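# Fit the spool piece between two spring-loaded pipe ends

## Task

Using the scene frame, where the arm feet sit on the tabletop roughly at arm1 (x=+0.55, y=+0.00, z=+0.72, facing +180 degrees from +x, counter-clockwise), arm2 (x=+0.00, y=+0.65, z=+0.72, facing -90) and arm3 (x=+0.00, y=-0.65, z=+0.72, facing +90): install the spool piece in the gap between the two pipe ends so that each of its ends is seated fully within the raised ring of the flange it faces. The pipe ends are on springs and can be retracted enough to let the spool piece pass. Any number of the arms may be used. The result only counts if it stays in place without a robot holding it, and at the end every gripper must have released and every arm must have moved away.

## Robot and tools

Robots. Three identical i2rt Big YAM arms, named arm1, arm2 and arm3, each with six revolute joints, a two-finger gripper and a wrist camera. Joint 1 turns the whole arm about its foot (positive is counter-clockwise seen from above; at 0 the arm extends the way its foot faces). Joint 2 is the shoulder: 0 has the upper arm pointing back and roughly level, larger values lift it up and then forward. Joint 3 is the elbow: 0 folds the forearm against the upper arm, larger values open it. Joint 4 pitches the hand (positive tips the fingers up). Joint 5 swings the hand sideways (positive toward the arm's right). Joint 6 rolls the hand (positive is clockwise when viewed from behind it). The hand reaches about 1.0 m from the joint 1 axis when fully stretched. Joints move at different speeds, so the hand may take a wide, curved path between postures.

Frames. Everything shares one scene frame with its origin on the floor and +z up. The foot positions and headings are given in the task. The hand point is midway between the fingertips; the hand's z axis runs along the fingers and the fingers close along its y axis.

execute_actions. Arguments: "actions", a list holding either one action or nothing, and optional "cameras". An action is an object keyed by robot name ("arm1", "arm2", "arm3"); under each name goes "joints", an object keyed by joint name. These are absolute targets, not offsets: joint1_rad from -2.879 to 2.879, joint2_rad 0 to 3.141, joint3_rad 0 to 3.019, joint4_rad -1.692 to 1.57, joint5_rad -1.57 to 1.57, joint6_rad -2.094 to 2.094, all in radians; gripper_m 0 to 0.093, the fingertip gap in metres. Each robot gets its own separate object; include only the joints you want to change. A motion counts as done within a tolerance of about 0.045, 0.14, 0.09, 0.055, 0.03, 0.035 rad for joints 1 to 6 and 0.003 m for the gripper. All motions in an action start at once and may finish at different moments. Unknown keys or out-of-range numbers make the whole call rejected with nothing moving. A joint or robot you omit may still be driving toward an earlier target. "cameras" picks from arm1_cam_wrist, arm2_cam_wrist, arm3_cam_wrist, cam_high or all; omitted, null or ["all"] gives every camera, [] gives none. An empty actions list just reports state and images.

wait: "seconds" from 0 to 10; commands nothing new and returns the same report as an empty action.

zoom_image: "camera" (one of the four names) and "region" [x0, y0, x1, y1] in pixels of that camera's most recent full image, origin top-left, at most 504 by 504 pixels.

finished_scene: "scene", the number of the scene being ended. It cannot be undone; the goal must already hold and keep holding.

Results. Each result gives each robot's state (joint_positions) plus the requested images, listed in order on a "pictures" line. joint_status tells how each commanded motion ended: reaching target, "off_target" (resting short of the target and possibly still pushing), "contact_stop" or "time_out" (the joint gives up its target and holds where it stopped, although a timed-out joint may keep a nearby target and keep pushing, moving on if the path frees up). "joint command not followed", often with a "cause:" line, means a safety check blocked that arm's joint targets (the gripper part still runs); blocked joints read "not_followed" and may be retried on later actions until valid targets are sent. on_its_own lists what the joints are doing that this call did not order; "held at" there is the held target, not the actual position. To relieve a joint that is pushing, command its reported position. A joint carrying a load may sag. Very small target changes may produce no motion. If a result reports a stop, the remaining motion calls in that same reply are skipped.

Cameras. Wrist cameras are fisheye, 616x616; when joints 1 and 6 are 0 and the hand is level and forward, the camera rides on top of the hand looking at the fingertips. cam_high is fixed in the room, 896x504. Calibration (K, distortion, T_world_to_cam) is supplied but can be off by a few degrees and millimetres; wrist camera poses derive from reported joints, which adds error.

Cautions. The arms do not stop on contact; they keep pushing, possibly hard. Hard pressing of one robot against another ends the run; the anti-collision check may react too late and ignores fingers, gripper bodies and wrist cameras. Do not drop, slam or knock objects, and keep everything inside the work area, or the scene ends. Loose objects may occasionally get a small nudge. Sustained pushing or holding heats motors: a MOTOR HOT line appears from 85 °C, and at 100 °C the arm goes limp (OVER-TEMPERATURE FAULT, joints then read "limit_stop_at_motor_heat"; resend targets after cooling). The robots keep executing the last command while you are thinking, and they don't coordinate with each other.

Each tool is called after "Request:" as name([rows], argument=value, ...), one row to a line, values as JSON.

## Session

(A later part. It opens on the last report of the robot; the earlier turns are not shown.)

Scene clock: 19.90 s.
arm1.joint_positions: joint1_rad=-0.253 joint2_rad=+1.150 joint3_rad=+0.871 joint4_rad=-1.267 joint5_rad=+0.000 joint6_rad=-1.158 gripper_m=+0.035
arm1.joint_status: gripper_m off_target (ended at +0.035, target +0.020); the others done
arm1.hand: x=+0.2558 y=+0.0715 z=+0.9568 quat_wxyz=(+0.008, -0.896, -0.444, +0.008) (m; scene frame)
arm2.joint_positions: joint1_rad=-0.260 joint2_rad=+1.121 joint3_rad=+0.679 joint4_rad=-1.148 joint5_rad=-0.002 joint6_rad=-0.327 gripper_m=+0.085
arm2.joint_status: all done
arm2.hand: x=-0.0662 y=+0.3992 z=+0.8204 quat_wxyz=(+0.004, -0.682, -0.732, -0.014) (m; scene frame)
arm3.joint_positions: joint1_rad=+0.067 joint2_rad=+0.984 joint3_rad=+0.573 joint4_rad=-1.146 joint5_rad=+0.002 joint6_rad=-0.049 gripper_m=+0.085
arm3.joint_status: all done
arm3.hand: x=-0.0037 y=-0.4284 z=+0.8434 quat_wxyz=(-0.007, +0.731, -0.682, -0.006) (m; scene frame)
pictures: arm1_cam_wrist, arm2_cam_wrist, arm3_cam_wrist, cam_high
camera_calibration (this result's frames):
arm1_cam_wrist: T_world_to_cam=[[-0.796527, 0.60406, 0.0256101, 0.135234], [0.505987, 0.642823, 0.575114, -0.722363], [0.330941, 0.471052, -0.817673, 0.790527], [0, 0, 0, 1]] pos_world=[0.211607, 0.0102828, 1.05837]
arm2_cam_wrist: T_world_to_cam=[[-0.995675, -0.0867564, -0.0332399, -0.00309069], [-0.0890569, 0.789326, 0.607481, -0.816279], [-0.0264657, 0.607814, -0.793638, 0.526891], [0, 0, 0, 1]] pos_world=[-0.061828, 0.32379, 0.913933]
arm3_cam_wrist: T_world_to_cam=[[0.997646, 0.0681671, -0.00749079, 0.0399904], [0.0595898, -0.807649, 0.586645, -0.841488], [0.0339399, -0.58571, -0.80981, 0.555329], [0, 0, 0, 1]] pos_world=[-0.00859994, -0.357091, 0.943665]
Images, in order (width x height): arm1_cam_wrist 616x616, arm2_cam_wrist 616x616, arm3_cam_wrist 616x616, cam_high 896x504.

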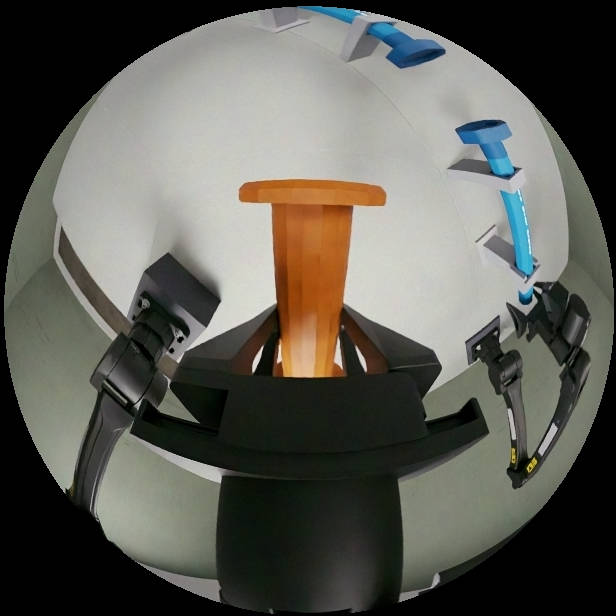

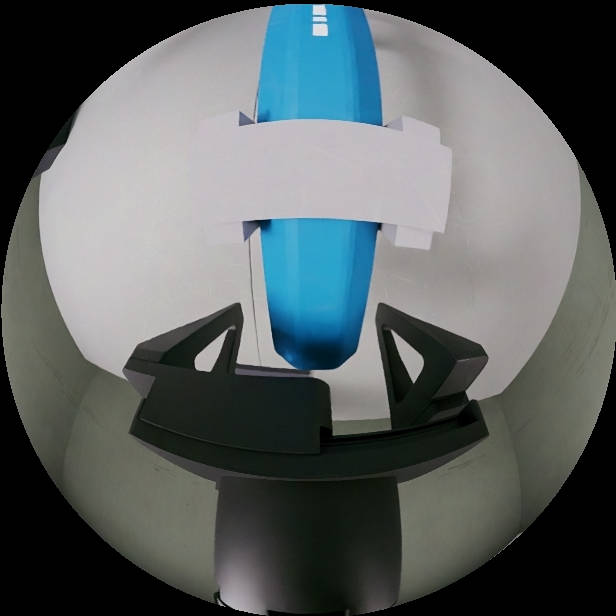

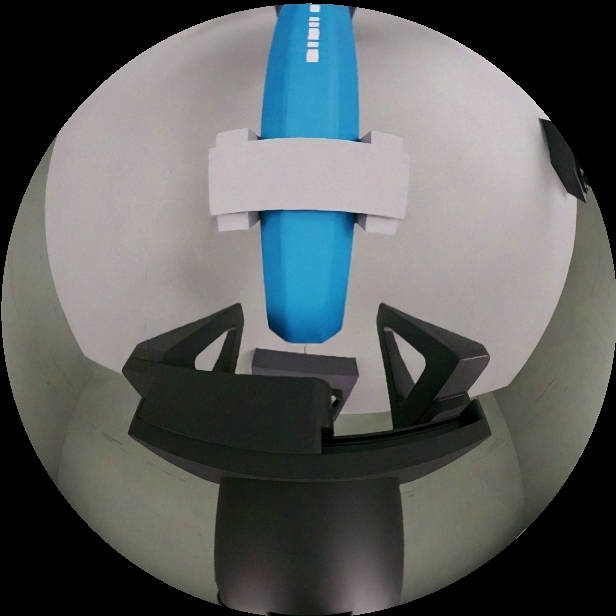

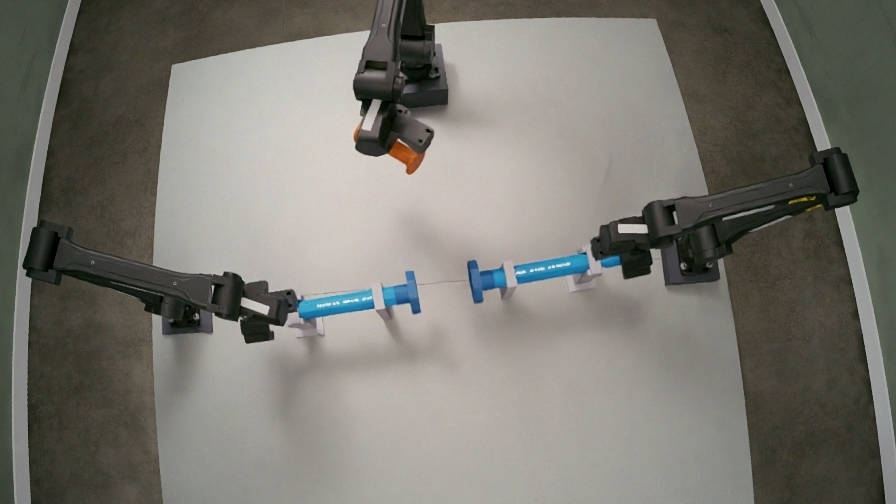

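Request:
execute_actions([
  {"arm1":{"joints":{"joint1_rad":0.046,"joint2_rad":1.62,"joint3_rad":1.79,"joint4_rad":-1.42,"joint6_rad":-1.628}},"arm2":{"joints":{"joint1_rad":-0.282,"joint2_rad":1.128,"joint3_rad":0.745,"joint4_rad":-1.15}},"arm3":{"joints":{"joint2_rad":1.048,"joint3_rad":0.635,"joint4_rad":-1.122}}},
])

Scene clock: 23.40 s.
arm1.joint_positions: joint1_rad=+0.053 joint2_rad=+1.618 joint3_rad=+1.744 joint4_rad=-1.416 joint5_rad=-0.001 joint6_rad=-1.619 gripper_m=+0.035
arm1.joint_status: all done
arm1.hand: x=-0.0040 y=-0.0380 z=+1.1201 quat_wxyz=(+0.097, -0.658, -0.740, +0.099) (m; scene frame)
arm2.joint_positions: joint1_rad=-0.267 joint2_rad=+1.121 joint3_rad=+0.679 joint4_rad=-1.148 joint5_rad=-0.002 joint6_rad=-0.327 gripper_m=+0.085
arm2.joint_status: all done
arm2.hand: x=-0.0678 y=+0.3997 z=+0.8204 quat_wxyz=(+0.004, -0.684, -0.730, -0.014) (m; scene frame)
arm3.joint_positions: joint1_rad=+0.067 joint2_rad=+1.048 joint3_rad=+0.586 joint4_rad=-1.132 joint5_rad=+0.002 joint6_rad=-0.049 gripper_m=+0.085
arm3.joint_status: all done
arm3.hand: x=-0.0038 y=-0.4224 z=+0.8352 quat_wxyz=(+0.005, +0.731, -0.682, +0.006) (m; scene frame)
pictures: arm1_cam_wrist, arm2_cam_wrist, arm3_cam_wrist, cam_high
camera_calibration (this result's frames):
arm1_cam_wrist: T_world_to_cam=[[-0.953571, -0.116605, 0.277679, -0.320085], [0.0660095, 0.818666, 0.570463, -0.604288], [-0.293845, 0.562306, -0.77296, 1.0126], [0, 0, 0, 1]] pos_world=[0.0322121, -0.112003, 1.2163]
arm2_cam_wrist: T_world_to_cam=[[-0.996187, -0.0806765, -0.0332069, -0.0071589], [-0.0842157, 0.789833, 0.607512, -0.816659], [-0.0227841, 0.607992, -0.793616, 0.526741], [0, 0, 0, 1]] pos_world=[-0.0639058, 0.324193, 0.913923]
arm3_cam_wrist: T_world_to_cam=[[0.997651, 0.0678858, -0.00917627, 0.0409312], [0.0591762, -0.78657, 0.614659, -0.846292], [0.0345088, -0.613758, -0.78874, 0.522723], [0, 0, 0, 1]] pos_world=[-0.0087932, -0.347621, 0.932849]
Images, in order (width x height): arm1_cam_wrist 616x616, arm2_cam_wrist 616x616, arm3_cam_wrist 616x616, cam_high 896x504.

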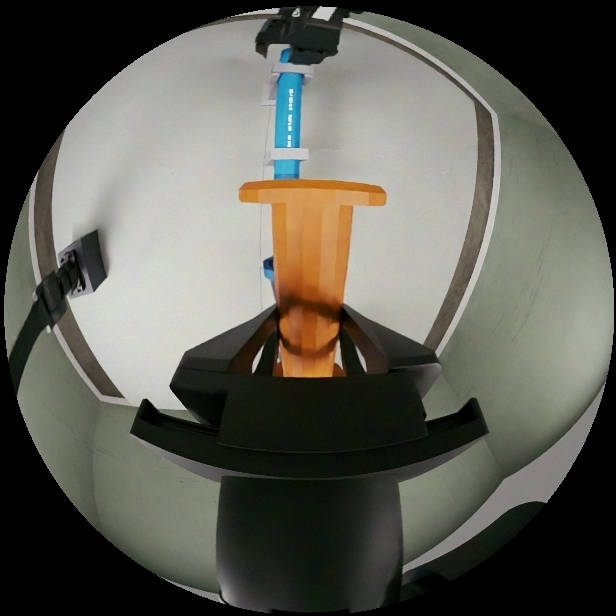

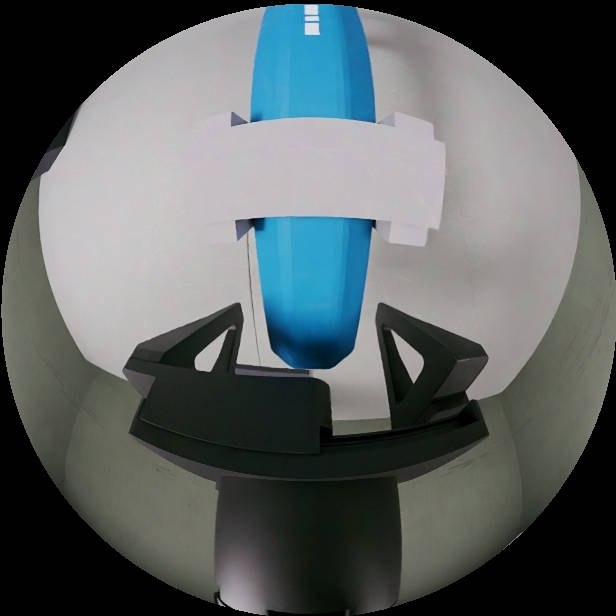

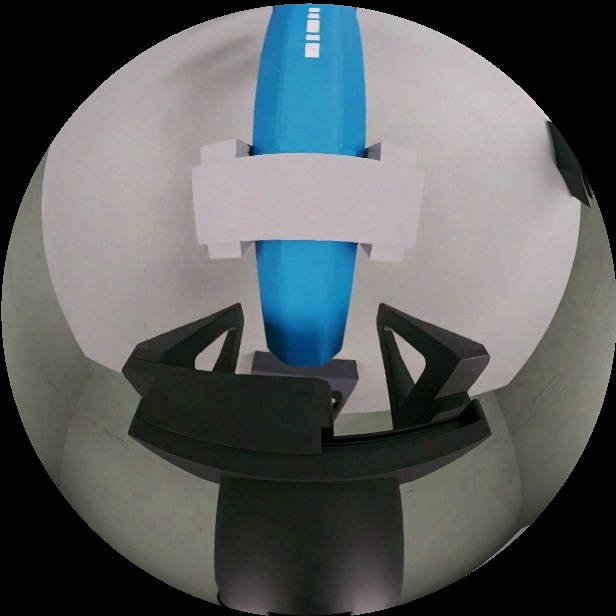

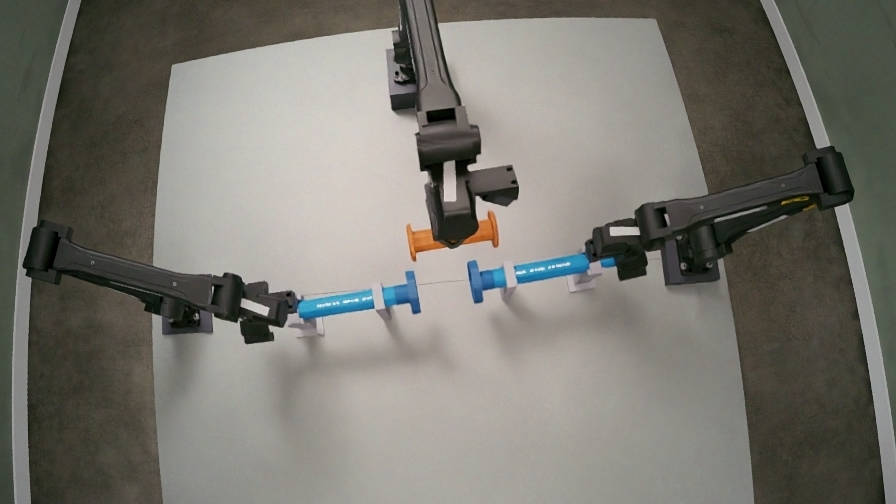

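Request:
execute_actions([
  {"arm1":{"joints":{"joint1_rad":0.03,"joint2_rad":1.90,"joint3_rad":1.79,"joint4_rad":-1.42}},"arm2":{"joints":{"joint2_rad":1.06}},"arm3":{"joints":{"gripper_m":0.025}}},
], cameras=[])

Request:
wait(seconds=0.4)

Scene clock: 25.27 s.
arm1.joint_positions: joint1_rad=+0.039 joint2_rad=+1.907 joint3_rad=+1.755 joint4_rad=-1.417 joint5_rad=-0.001 joint6_rad=-1.620 gripper_m=+0.035
arm1.joint_status: all done
arm1.hand: x=-0.0385 y=-0.0316 z=+0.9652 quat_wxyz=(+0.001, -0.670, -0.743, +0.000) (m; scene frame)
arm2.joint_positions: joint1_rad=-0.267 joint2_rad=+1.071 joint3_rad=+0.683 joint4_rad=-1.148 joint5_rad=-0.002 joint6_rad=-0.327 gripper_m=+0.085
arm2.joint_status: all done
arm2.hand: x=-0.0688 y=+0.3964 z=+0.8337 quat_wxyz=(-0.008, -0.684, -0.730, +0.010) (m; scene frame)
arm3.joint_positions: joint1_rad=+0.067 joint2_rad=+1.048 joint3_rad=+0.586 joint4_rad=-1.131 joint5_rad=-0.007 joint6_rad=-0.049 gripper_m=+0.040
arm3.joint_status: gripper_m off_target (ended at +0.040, target +0.025)
arm3.hand: x=-0.0053 y=-0.4223 z=+0.8352 quat_wxyz=(+0.008, +0.731, -0.682, +0.003) (m; scene frame)
pictures: none
No camera images: the call's "cameras" was empty. Leave "cameras" out to get every camera's image.

Scene clock: 25.67 s.
arm1.joint_positions: joint1_rad=+0.039 joint2_rad=+1.907 joint3_rad=+1.755 joint4_rad=-1.417 joint5_rad=-0.001 joint6_rad=-1.620 gripper_m=+0.035
arm1.joint_status: all done
arm1.hand: x=-0.0385 y=-0.0316 z=+0.9652 quat_wxyz=(+0.001, -0.670, -0.743, +0.000) (m; scene frame)
arm2.joint_positions: joint1_rad=-0.267 joint2_rad=+1.071 joint3_rad=+0.683 joint4_rad=-1.148 joint5_rad=-0.002 joint6_rad=-0.327 gripper_m=+0.085
arm2.joint_status: all done
arm2.hand: x=-0.0688 y=+0.3964 z=+0.8337 quat_wxyz=(-0.008, -0.684, -0.730, +0.010) (m; scene frame)
arm3.joint_positions: joint1_rad=+0.067 joint2_rad=+1.048 joint3_rad=+0.586 joint4_rad=-1.131 joint5_rad=-0.007 joint6_rad=-0.049 gripper_m=+0.040
arm3.joint_status: gripper_m off_target (ended at +0.040, target +0.025)
arm3.hand: x=-0.0053 y=-0.4223 z=+0.8352 quat_wxyz=(+0.008, +0.731, -0.682, +0.003) (m; scene frame)
wait: 0.40 s; at rest by 0.27 s
pictures: arm1_cam_wrist, arm2_cam_wrist, arm3_cam_wrist, cam_high
camera_calibration (this result's frames):
arm1_cam_wrist: T_world_to_cam=[[-0.994439, -0.105234, 0.00405594, -0.0463434], [-0.0832253, 0.808894, 0.582035, -0.536094], [-0.0645307, 0.578461, -0.813154, 0.927185], [0, 0, 0, 1]] pos_world=[-0.0308703, -0.107574, 1.06616]
arm2_cam_wrist: T_world_to_cam=[[-0.996542, -0.0817118, -0.0150756, -0.0226384], [-0.07584, 0.820358, 0.566799, -0.799808], [-0.0339468, 0.565983, -0.823718, 0.580209], [0, 0, 0, 1]] pos_world=[-0.0635213, 0.325891, 0.930918]
arm3_cam_wrist: T_world_to_cam=[[0.997516, 0.0681253, -0.017926, 0.049841], [0.0647595, -0.786682, 0.613952, -0.845582], [0.0277236, -0.613588, -0.78914, 0.523187], [0, 0, 0, 1]] pos_world=[-0.00946232, -0.347579, 0.932907]
Images, in order (width x height): arm1_cam_wrist 616x616, arm2_cam_wrist 616x616, arm3_cam_wrist 616x616, cam_high 896x504.

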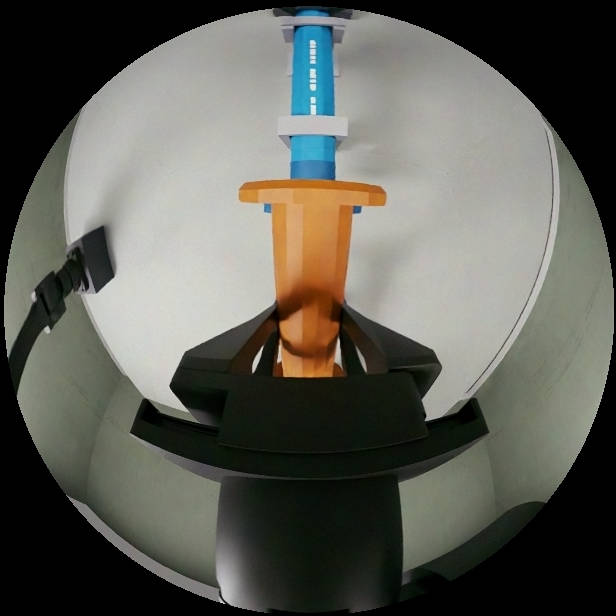

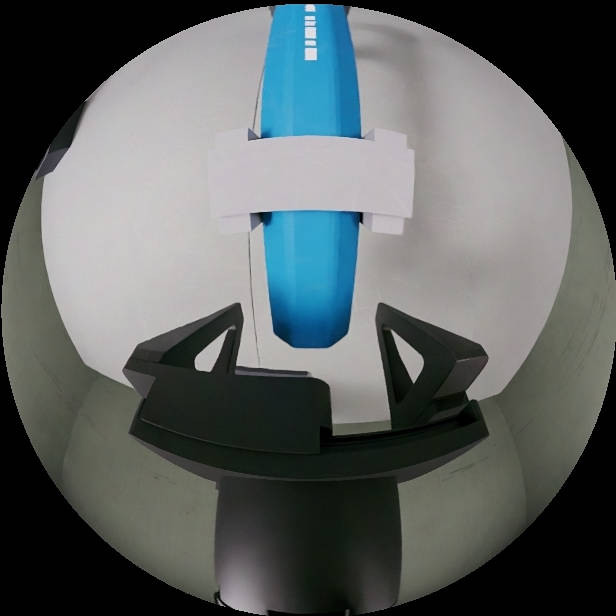

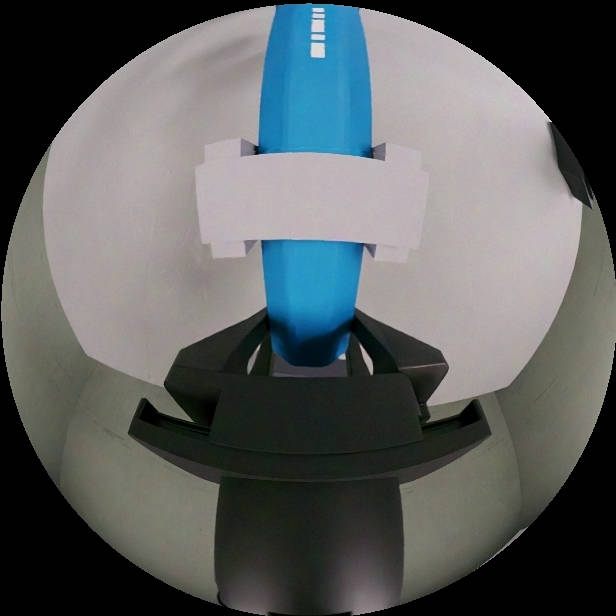

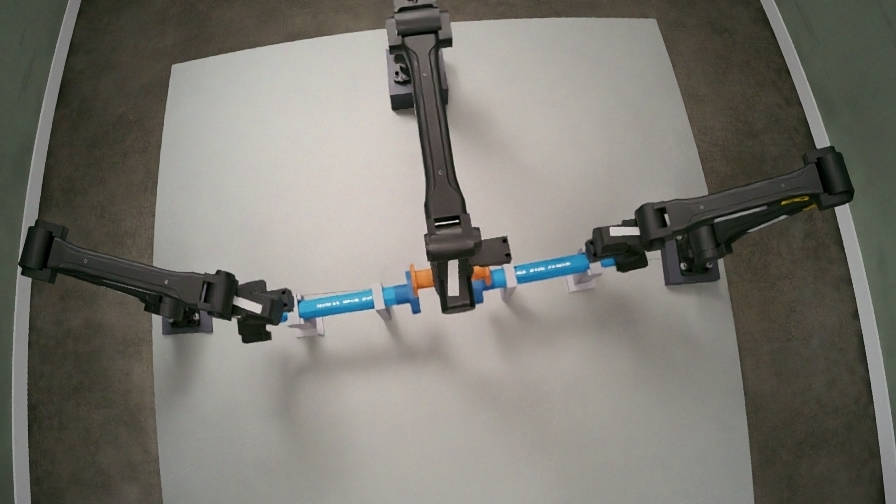

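Request:
execute_actions([
  {"arm2":{"joints":{"gripper_m":0.025}}},
], cameras=["arm2_cam_wrist"])

Scene clock: 26.53 s.
arm1.joint_positions: joint1_rad=+0.039 joint2_rad=+1.907 joint3_rad=+1.755 joint4_rad=-1.417 joint5_rad=-0.001 joint6_rad=-1.620 gripper_m=+0.035
arm1.joint_status: not commanded
arm1.hand: x=-0.0385 y=-0.0316 z=+0.9652 quat_wxyz=(+0.001, -0.670, -0.743, +0.000) (m; scene frame)
arm2.joint_positions: joint1_rad=-0.267 joint2_rad=+1.071 joint3_rad=+0.683 joint4_rad=-1.148 joint5_rad=-0.001 joint6_rad=-0.328 gripper_m=+0.040
arm2.joint_status: gripper_m off_target (ended at +0.040, target +0.025)
arm2.hand: x=-0.0688 y=+0.3964 z=+0.8337 quat_wxyz=(-0.008, -0.683, -0.730, +0.010) (m; scene frame)
arm3.joint_positions: joint1_rad=+0.067 joint2_rad=+1.048 joint3_rad=+0.586 joint4_rad=-1.131 joint5_rad=-0.007 joint6_rad=-0.049 gripper_m=+0.040
arm3.joint_status: not commanded
arm3.hand: x=-0.0053 y=-0.4223 z=+0.8352 quat_wxyz=(+0.008, +0.731, -0.682, +0.003) (m; scene frame)
pictures: arm2_cam_wrist
camera_calibration (this result's frames):
arm2_cam_wrist: T_world_to_cam=[[-0.996455, -0.0828407, -0.0146874, -0.0225702], [-0.076545, 0.820214, 0.566912, -0.799912], [-0.0349166, 0.566026, -0.823647, 0.580054], [0, 0, 0, 1]] pos_world=[-0.0634659, 0.325904, 0.930908]
Images, in order (width x height): arm2_cam_wrist 616x616.

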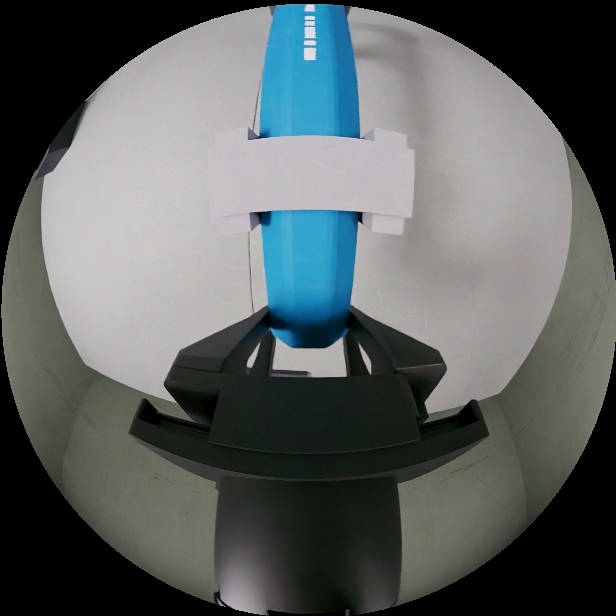

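Request:
execute_actions([
  {"arm2":{"joints":{"joint1_rad":-0.31,"joint2_rad":0.94,"joint3_rad":0.60,"joint4_rad":-1.178,"joint6_rad":-0.368,"gripper_m":0.025}},"arm3":{"joints":{"joint1_rad":0.06,"joint2_rad":0.912,"joint3_rad":0.50,"joint4_rad":-1.168,"gripper_m":0.025}}},
], cameras=[])

Request:
wait(seconds=0.4)

Scene clock: 27.97 s.
arm1.joint_positions: joint1_rad=+0.039 joint2_rad=+1.907 joint3_rad=+1.755 joint4_rad=-1.417 joint5_rad=-0.001 joint6_rad=-1.620 gripper_m=+0.035
arm1.joint_status: not commanded
arm1.hand: x=-0.0385 y=-0.0316 z=+0.9652 quat_wxyz=(+0.001, -0.670, -0.743, +0.000) (m; scene frame)
arm2.joint_positions: joint1_rad=-0.289 joint2_rad=+0.977 joint3_rad=+0.624 joint4_rad=-1.124 joint5_rad=-0.008 joint6_rad=-0.353 gripper_m=+0.040
arm2.joint_status: gripper_m off_target (ended at +0.040, target +0.025); the others done
arm2.hand: x=-0.0692 y=+0.4113 z=+0.8343 quat_wxyz=(-0.025, -0.682, -0.730, +0.035) (m; scene frame)
arm3.joint_positions: joint1_rad=+0.067 joint2_rad=+0.931 joint3_rad=+0.520 joint4_rad=-1.111 joint5_rad=-0.005 joint6_rad=-0.049 gripper_m=+0.040
arm3.joint_status: joint4_rad off_target (ended at -1.110, target -1.168); gripper_m off_target (ended at +0.040, target +0.025); the others done
arm3.hand: x=-0.0046 y=-0.4380 z=+0.8350 quat_wxyz=(-0.018, +0.731, -0.682, -0.021) (m; scene frame)
pictures: none
No camera images: the call's "cameras" was empty. Leave "cameras" out to get every camera's image.

Scene clock: 28.37 s.
arm1.joint_positions: joint1_rad=+0.039 joint2_rad=+1.907 joint3_rad=+1.755 joint4_rad=-1.417 joint5_rad=-0.001 joint6_rad=-1.620 gripper_m=+0.035
arm1.joint_status: not commanded
arm1.hand: x=-0.0385 y=-0.0316 z=+0.9652 quat_wxyz=(+0.001, -0.670, -0.743, +0.000) (m; scene frame)
arm2.joint_positions: joint1_rad=-0.289 joint2_rad=+0.977 joint3_rad=+0.624 joint4_rad=-1.124 joint5_rad=-0.008 joint6_rad=-0.353 gripper_m=+0.040
arm2.joint_status: gripper_m off_target (ended at +0.040, target +0.025); the others done
arm2.hand: x=-0.0692 y=+0.4113 z=+0.8343 quat_wxyz=(-0.025, -0.682, -0.730, +0.035) (m; scene frame)
arm3.joint_positions: joint1_rad=+0.067 joint2_rad=+0.931 joint3_rad=+0.520 joint4_rad=-1.111 joint5_rad=-0.005 joint6_rad=-0.049 gripper_m=+0.040
arm3.joint_status: joint4_rad off_target (ended at -1.110, target -1.168); gripper_m off_target (ended at +0.040, target +0.025); the others done
arm3.hand: x=-0.0046 y=-0.4380 z=+0.8350 quat_wxyz=(-0.018, +0.731, -0.682, -0.021) (m; scene frame)
wait: 0.40 s; at rest by 0.27 s
pictures: arm1_cam_wrist, arm2_cam_wrist, arm3_cam_wrist, cam_high
camera_calibration (this result's frames):
arm1_cam_wrist: T_world_to_cam=[[-0.994439, -0.105234, 0.00405594, -0.0463434], [-0.0832253, 0.808894, 0.582035, -0.536094], [-0.0645307, 0.578461, -0.813154, 0.927185], [0, 0, 0, 1]] pos_world=[-0.0308703, -0.107574, 1.06616]
arm2_cam_wrist: T_world_to_cam=[[-0.996324, -0.0856616, 0.00100301, -0.0336492], [-0.0727509, 0.852226, 0.51809, -0.784629], [-0.0452353, 0.516113, -0.855325, 0.618375], [0, 0, 0, 1]] pos_world=[-0.0626355, 0.346647, 0.935454]
arm3_cam_wrist: T_world_to_cam=[[0.997533, 0.0691235, -0.0122064, 0.0458639], [0.0641941, -0.82804, 0.556981, -0.828456], [0.0283931, -0.556391, -0.830435, 0.572953], [0, 0, 0, 1]] pos_world=[-0.00883673, -0.370379, 0.937794]
Images, in order (width x height): arm1_cam_wrist 616x616, arm2_cam_wrist 616x616, arm3_cam_wrist 616x616, cam_high 896x504.

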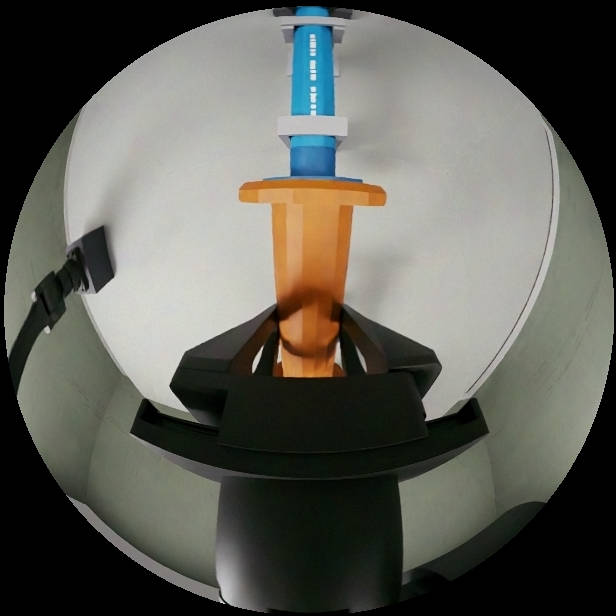

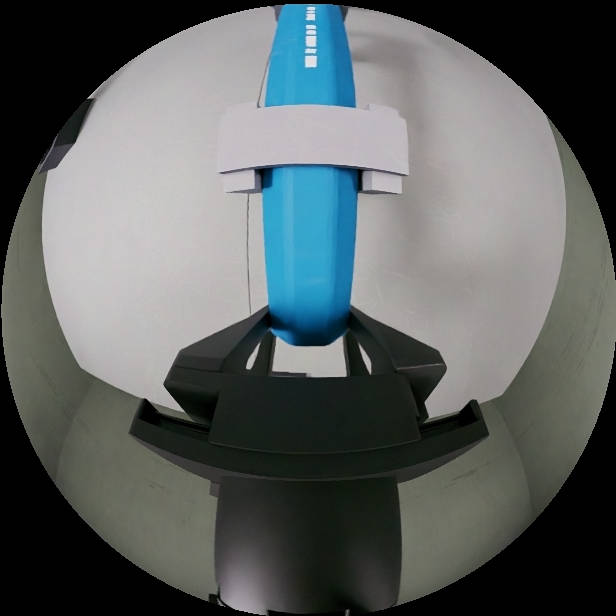

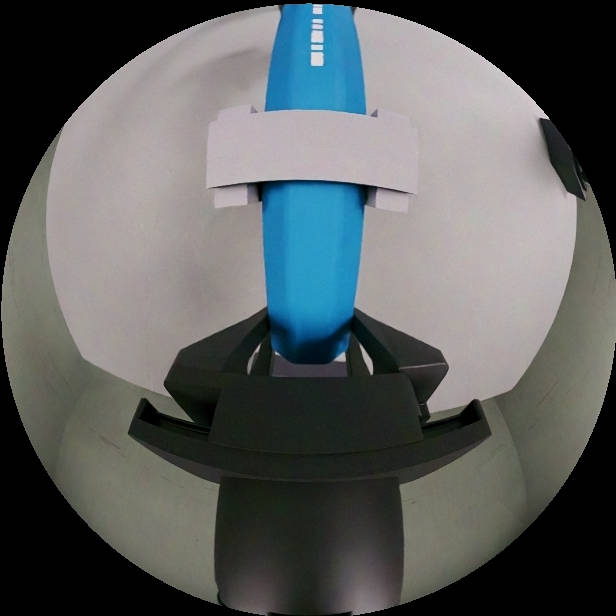

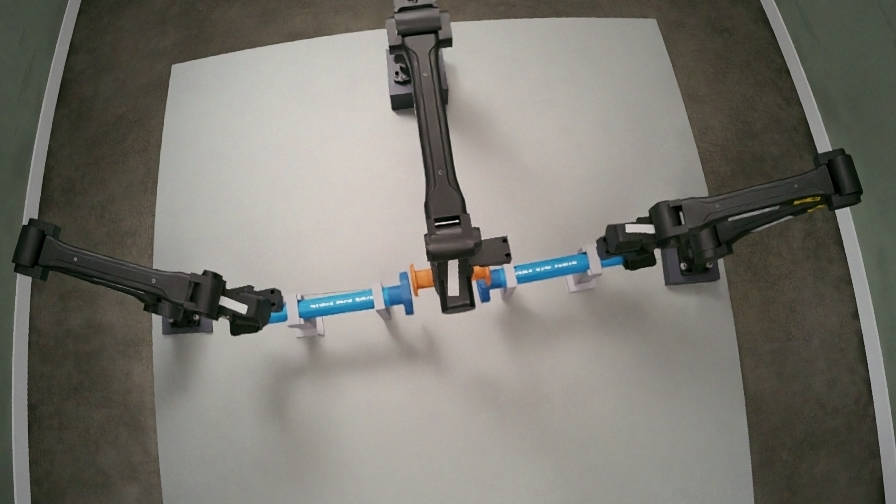

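Request:
execute_actions([
  {"arm2":{"joints":{"joint1_rad":-0.32,"joint2_rad":0.91,"joint3_rad":0.585,"joint4_rad":-1.225,"joint6_rad":-0.38,"gripper_m":0.025}},"arm3":{"joints":{"joint1_rad":0.06,"joint2_rad":0.885,"joint3_rad":0.485,"joint4_rad":-1.215,"gripper_m":0.025}}},
], cameras=[])

Request:
wait(seconds=0.4)

Scene clock: 30.30 s.
arm1.joint_positions: joint1_rad=+0.039 joint2_rad=+1.907 joint3_rad=+1.755 joint4_rad=-1.417 joint5_rad=-0.001 joint6_rad=-1.620 gripper_m=+0.035
arm1.joint_status: not commanded
arm1.hand: x=-0.0385 y=-0.0316 z=+0.9652 quat_wxyz=(+0.001, -0.670, -0.743, +0.000) (m; scene frame)
arm2.joint_positions: joint1_rad=-0.295 joint2_rad=+0.961 joint3_rad=+0.614 joint4_rad=-1.124 joint5_rad=-0.012 joint6_rad=-0.357 gripper_m=+0.040
arm2.joint_status: joint4_rad time_out (moved +0.000 of -0.101); gripper_m off_target (ended at +0.040, target +0.025); the others done
arm2.on_its_own: joint4_rad reads -1.124 and still pushes toward -1.225 since a time_out
arm2.hand: x=-0.0692 y=+0.4147 z=+0.8342 quat_wxyz=(-0.027, -0.682, -0.730, +0.037) (m; scene frame)
arm3.joint_positions: joint1_rad=+0.067 joint2_rad=+0.916 joint3_rad=+0.512 joint4_rad=-1.111 joint5_rad=-0.004 joint6_rad=-0.049 gripper_m=+0.040
arm3.joint_status: joint4_rad time_out (moved +0.000 of -0.104); gripper_m off_target (ended at +0.040, target +0.025); the others done
arm3.on_its_own: joint4_rad reads -1.111 and still pushes toward -1.215 since a time_out
arm3.hand: x=-0.0045 y=-0.4405 z=+0.8349 quat_wxyz=(-0.020, +0.731, -0.682, -0.023) (m; scene frame)
pictures: none
No camera images: the call's "cameras" was empty. Leave "cameras" out to get every camera's image.

not run: a stop came earlier in this reply.

Request:
execute_actions([
  {"arm1":{"joints":{"joint2_rad":1.93,"joint3_rad":1.70,"joint4_rad":-1.345}},"arm2":{"joints":{"joint1_rad":-0.325,"joint2_rad":0.87,"joint3_rad":0.56,"joint4_rad":-1.175}},"arm3":{"joints":{"joint2_rad":0.84,"joint3_rad":0.46,"joint4_rad":-1.162}}},
])

Scene clock: 32.57 s.
arm1.joint_positions: joint1_rad=+0.038 joint2_rad=+1.931 joint3_rad=+1.694 joint4_rad=-1.354 joint5_rad=-0.002 joint6_rad=-1.622 gripper_m=+0.035
arm1.joint_status: all done
arm1.hand: x=-0.0347 y=-0.0312 z=+0.9286 quat_wxyz=(-0.008, -0.669, -0.743, -0.008) (m; scene frame)
arm2.joint_positions: joint1_rad=-0.299 joint2_rad=+0.923 joint3_rad=+0.589 joint4_rad=-1.095 joint5_rad=-0.014 joint6_rad=-0.363 gripper_m=+0.040
arm2.joint_status: joint4_rad time_out (moved +0.030 of -0.051); the others done
arm2.on_its_own: joint4_rad reads -1.095 and still pushes toward -1.175 since a time_out
arm2.hand: x=-0.0695 y=+0.4161 z=+0.8337 quat_wxyz=(-0.037, -0.681, -0.729, +0.056) (m; scene frame)
arm3.joint_positions: joint1_rad=+0.067 joint2_rad=+0.868 joint3_rad=+0.485 joint4_rad=-1.084 joint5_rad=-0.004 joint6_rad=-0.049 gripper_m=+0.040
arm3.joint_status: joint4_rad time_out (moved +0.027 of -0.051); the others done
arm3.on_its_own: joint4_rad reads -1.084 and still pushes toward -1.162 since a time_out
arm3.hand: x=-0.0044 y=-0.4419 z=+0.8344 quat_wxyz=(-0.037, +0.730, -0.681, -0.040) (m; scene frame)
pictures: arm1_cam_wrist, arm2_cam_wrist, arm3_cam_wrist, cam_high
camera_calibration (this result's frames):
arm1_cam_wrist: T_world_to_cam=[[-0.994087, -0.107086, -0.0179965, -0.0219569], [-0.0975999, 0.808493, 0.580356, -0.513714], [-0.0475981, 0.578681, -0.814164, 0.898997], [0, 0, 0, 1]] pos_world=[-0.029175, -0.10725, 1.02967]
arm2_cam_wrist: T_world_to_cam=[[-0.996181, -0.085985, 0.0151977, -0.0451743], [-0.0683395, 0.876102, 0.477257, -0.76403], [-0.0543517, 0.474396, -0.878632, 0.65157], [0, 0, 0, 1]] pos_world=[-0.0618012, 0.356382, 0.937816]
arm3_cam_wrist: T_world_to_cam=[[0.997529, 0.0696572, -0.00913178, 0.0436493], [0.0645341, -0.857178, 0.510962, -0.805741], [0.0277646, -0.510289, -0.859555, 0.614927], [0, 0, 0, 1]] pos_world=[-0.00861687, -0.379914, 0.940665]
Images, in order (width x height): arm1_cam_wrist 616x616, arm2_cam_wrist 616x616, arm3_cam_wrist 616x616, cam_high 896x504.

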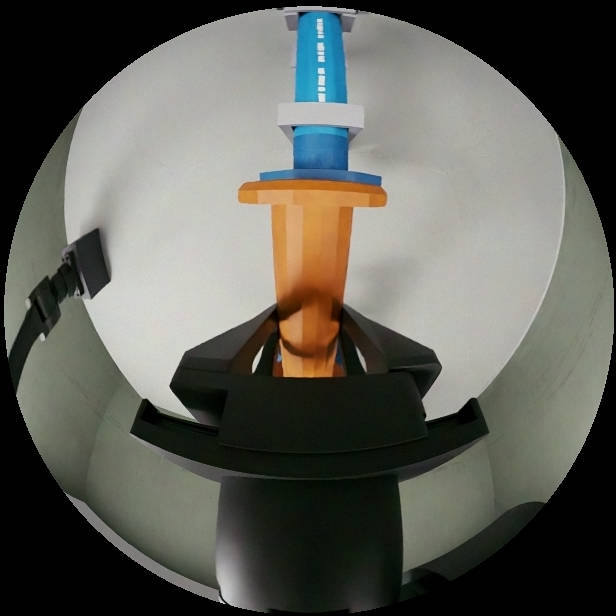

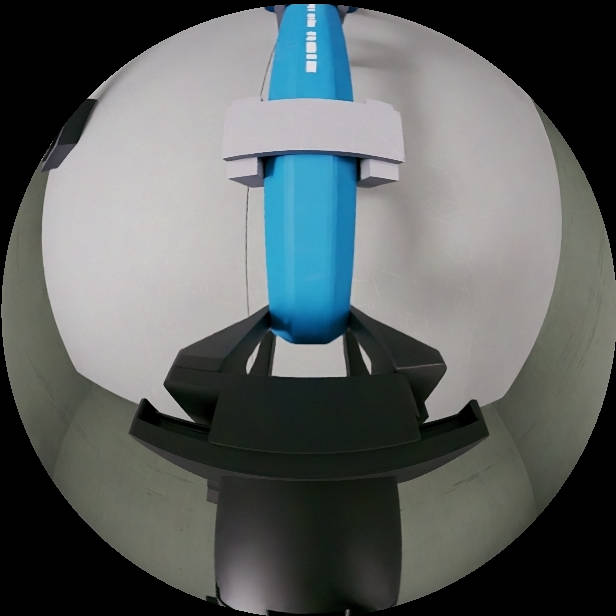

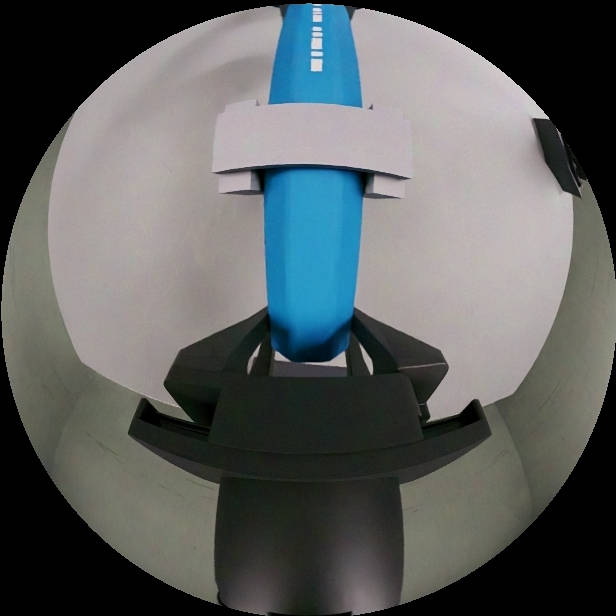

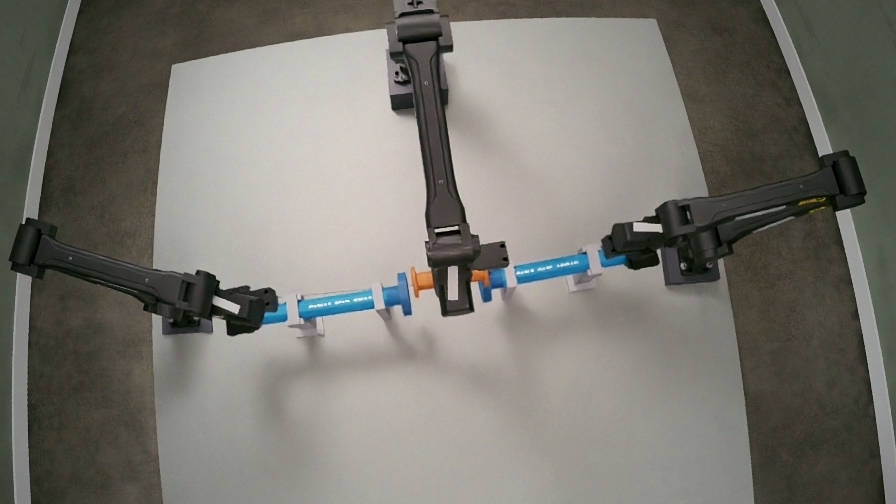

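Request:
zoom_image(camera="cam_high", region=[380, 240, 530, 330])

Region (380, 240, 530, 330) of cam_high's 896x504 image, scaled by 3.360, with more detail than that image has; it fills the top 302 rows of this view, and the rest is white.

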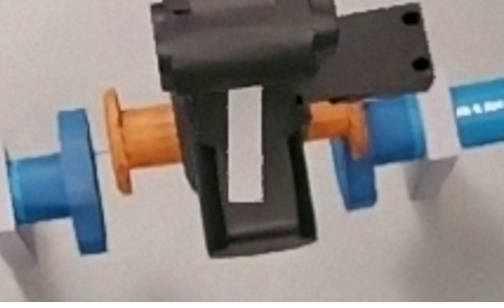

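Request:
execute_actions([
  {"arm1":{"joints":{"joint1_rad":0.012,"joint4_rad":-1.318,"joint6_rad":-1.645}}},
], cameras=[])

Request:
wait(seconds=0.4)

Request:
zoom_image(camera="cam_high", region=[380, 240, 530, 330])

Scene clock: 34.83 s.
arm1.joint_positions: joint1_rad=+0.022 joint2_rad=+1.931 joint3_rad=+1.694 joint4_rad=-1.327 joint5_rad=-0.002 joint6_rad=-1.637 gripper_m=+0.035
arm1.joint_status: all done
arm1.hand: x=-0.0417 y=-0.0219 z=+0.9285 quat_wxyz=(+0.002, -0.670, -0.743, +0.002) (m; scene frame)
arm2.joint_positions: joint1_rad=-0.299 joint2_rad=+0.923 joint3_rad=+0.589 joint4_rad=-1.095 joint5_rad=-0.014 joint6_rad=-0.363 gripper_m=+0.040
arm2.joint_status: not commanded
arm2.on_its_own: joint4_rad reads -1.095 and still pushes toward -1.175 since a time_out
arm2.hand: x=-0.0695 y=+0.4161 z=+0.8337 quat_wxyz=(-0.037, -0.681, -0.729, +0.056) (m; scene frame)
arm3.joint_positions: joint1_rad=+0.067 joint2_rad=+0.868 joint3_rad=+0.485 joint4_rad=-1.084 joint5_rad=-0.004 joint6_rad=-0.049 gripper_m=+0.040
arm3.joint_status: not commanded
arm3.on_its_own: joint4_rad reads -1.084 and still pushes toward -1.162 since a time_out
arm3.hand: x=-0.0044 y=-0.4419 z=+0.8344 quat_wxyz=(-0.037, +0.730, -0.681, -0.040) (m; scene frame)
pictures: none
No camera images: the call's "cameras" was empty. Leave "cameras" out to get every camera's image.

Scene clock: 35.23 s.
arm1.joint_positions: joint1_rad=+0.022 joint2_rad=+1.931 joint3_rad=+1.694 joint4_rad=-1.327 joint5_rad=-0.002 joint6_rad=-1.637 gripper_m=+0.035
arm1.joint_status: all done
arm1.hand: x=-0.0417 y=-0.0219 z=+0.9285 quat_wxyz=(+0.002, -0.670, -0.743, +0.002) (m; scene frame)
arm2.joint_positions: joint1_rad=-0.299 joint2_rad=+0.923 joint3_rad=+0.589 joint4_rad=-1.095 joint5_rad=-0.014 joint6_rad=-0.363 gripper_m=+0.040
arm2.joint_status: not commanded
arm2.on_its_own: joint4_rad reads -1.095 and still pushes toward -1.175 since a time_out
arm2.hand: x=-0.0695 y=+0.4161 z=+0.8337 quat_wxyz=(-0.037, -0.681, -0.729, +0.056) (m; scene frame)
arm3.joint_positions: joint1_rad=+0.067 joint2_rad=+0.868 joint3_rad=+0.485 joint4_rad=-1.084 joint5_rad=-0.004 joint6_rad=-0.049 gripper_m=+0.040
arm3.joint_status: not commanded
arm3.on_its_own: joint4_rad reads -1.084 and still pushes toward -1.162 since a time_out
arm3.hand: x=-0.0044 y=-0.4419 z=+0.8344 quat_wxyz=(-0.037, +0.730, -0.681, -0.040) (m; scene frame)
wait: 0.40 s; at rest by 0.27 s
pictures: arm1_cam_wrist, arm2_cam_wrist, arm3_cam_wrist, cam_high
camera_calibration (this result's frames):
arm1_cam_wrist: T_world_to_cam=[[-0.994409, -0.105238, 0.0086854, -0.0526548], [-0.0805786, 0.809409, 0.581691, -0.52244], [-0.0682459, 0.577739, -0.813363, 0.891595], [0, 0, 0, 1]] pos_world=[-0.0336102, -0.0977837, 1.02955]
arm2_cam_wrist: T_world_to_cam=[[-0.996181, -0.085985, 0.0151977, -0.0451743], [-0.0683395, 0.876102, 0.477257, -0.76403], [-0.0543517, 0.474396, -0.878632, 0.65157], [0, 0, 0, 1]] pos_world=[-0.0618012, 0.356382, 0.937816]
arm3_cam_wrist: T_world_to_cam=[[0.997529, 0.0696572, -0.00913178, 0.0436493], [0.0645341, -0.857178, 0.510962, -0.805741], [0.0277646, -0.510289, -0.859555, 0.614927], [0, 0, 0, 1]] pos_world=[-0.00861687, -0.379914, 0.940665]
Images, in order (width x height): arm1_cam_wrist 616x616, arm2_cam_wrist 616x616, arm3_cam_wrist 616x616, cam_high 896x504.

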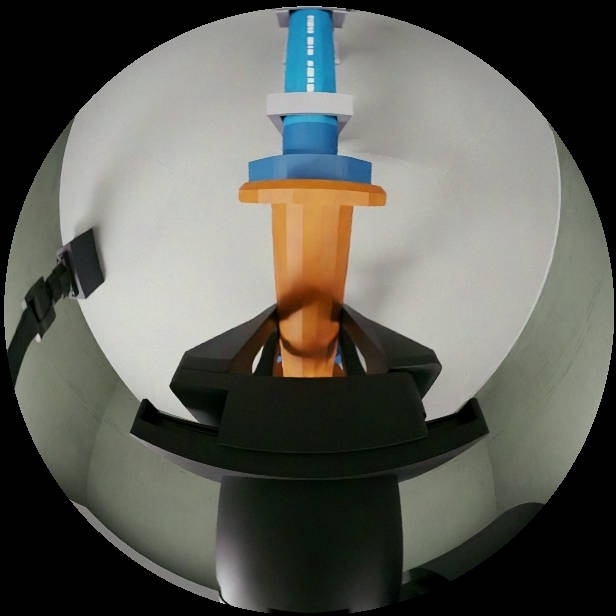

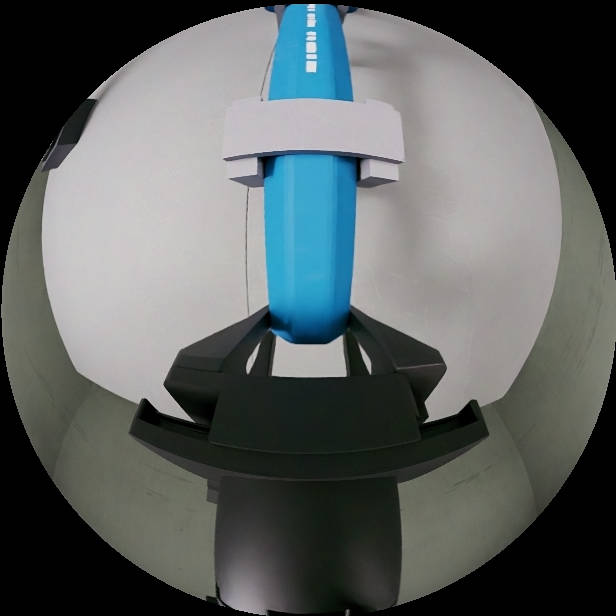

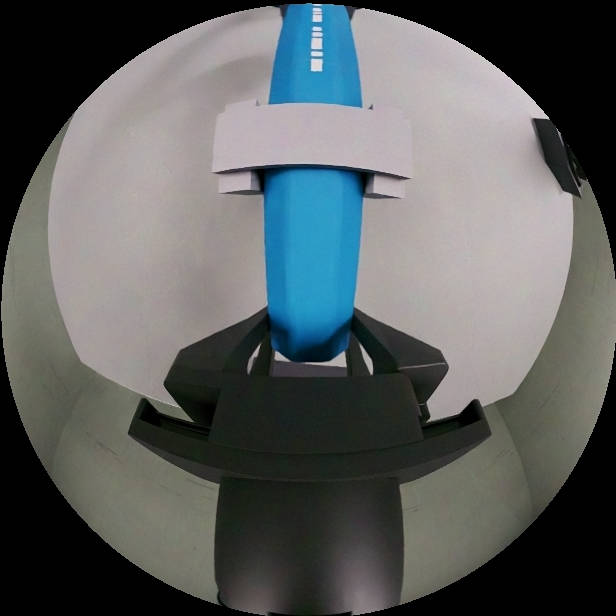

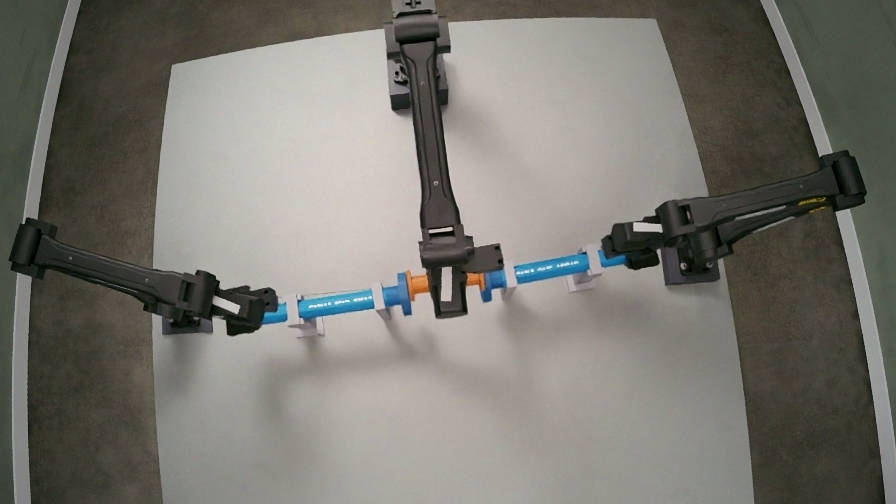

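Region (380, 240, 530, 330) of cam_high's 896x504 image, scaled by 3.360, with more detail than that image has; it fills the top 302 rows of this view, and the rest is white.

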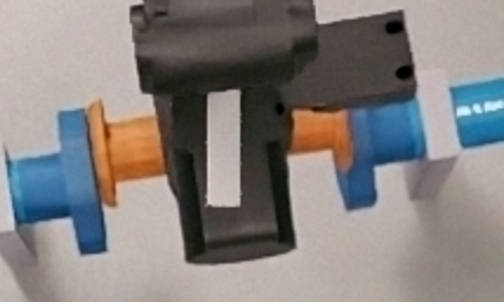

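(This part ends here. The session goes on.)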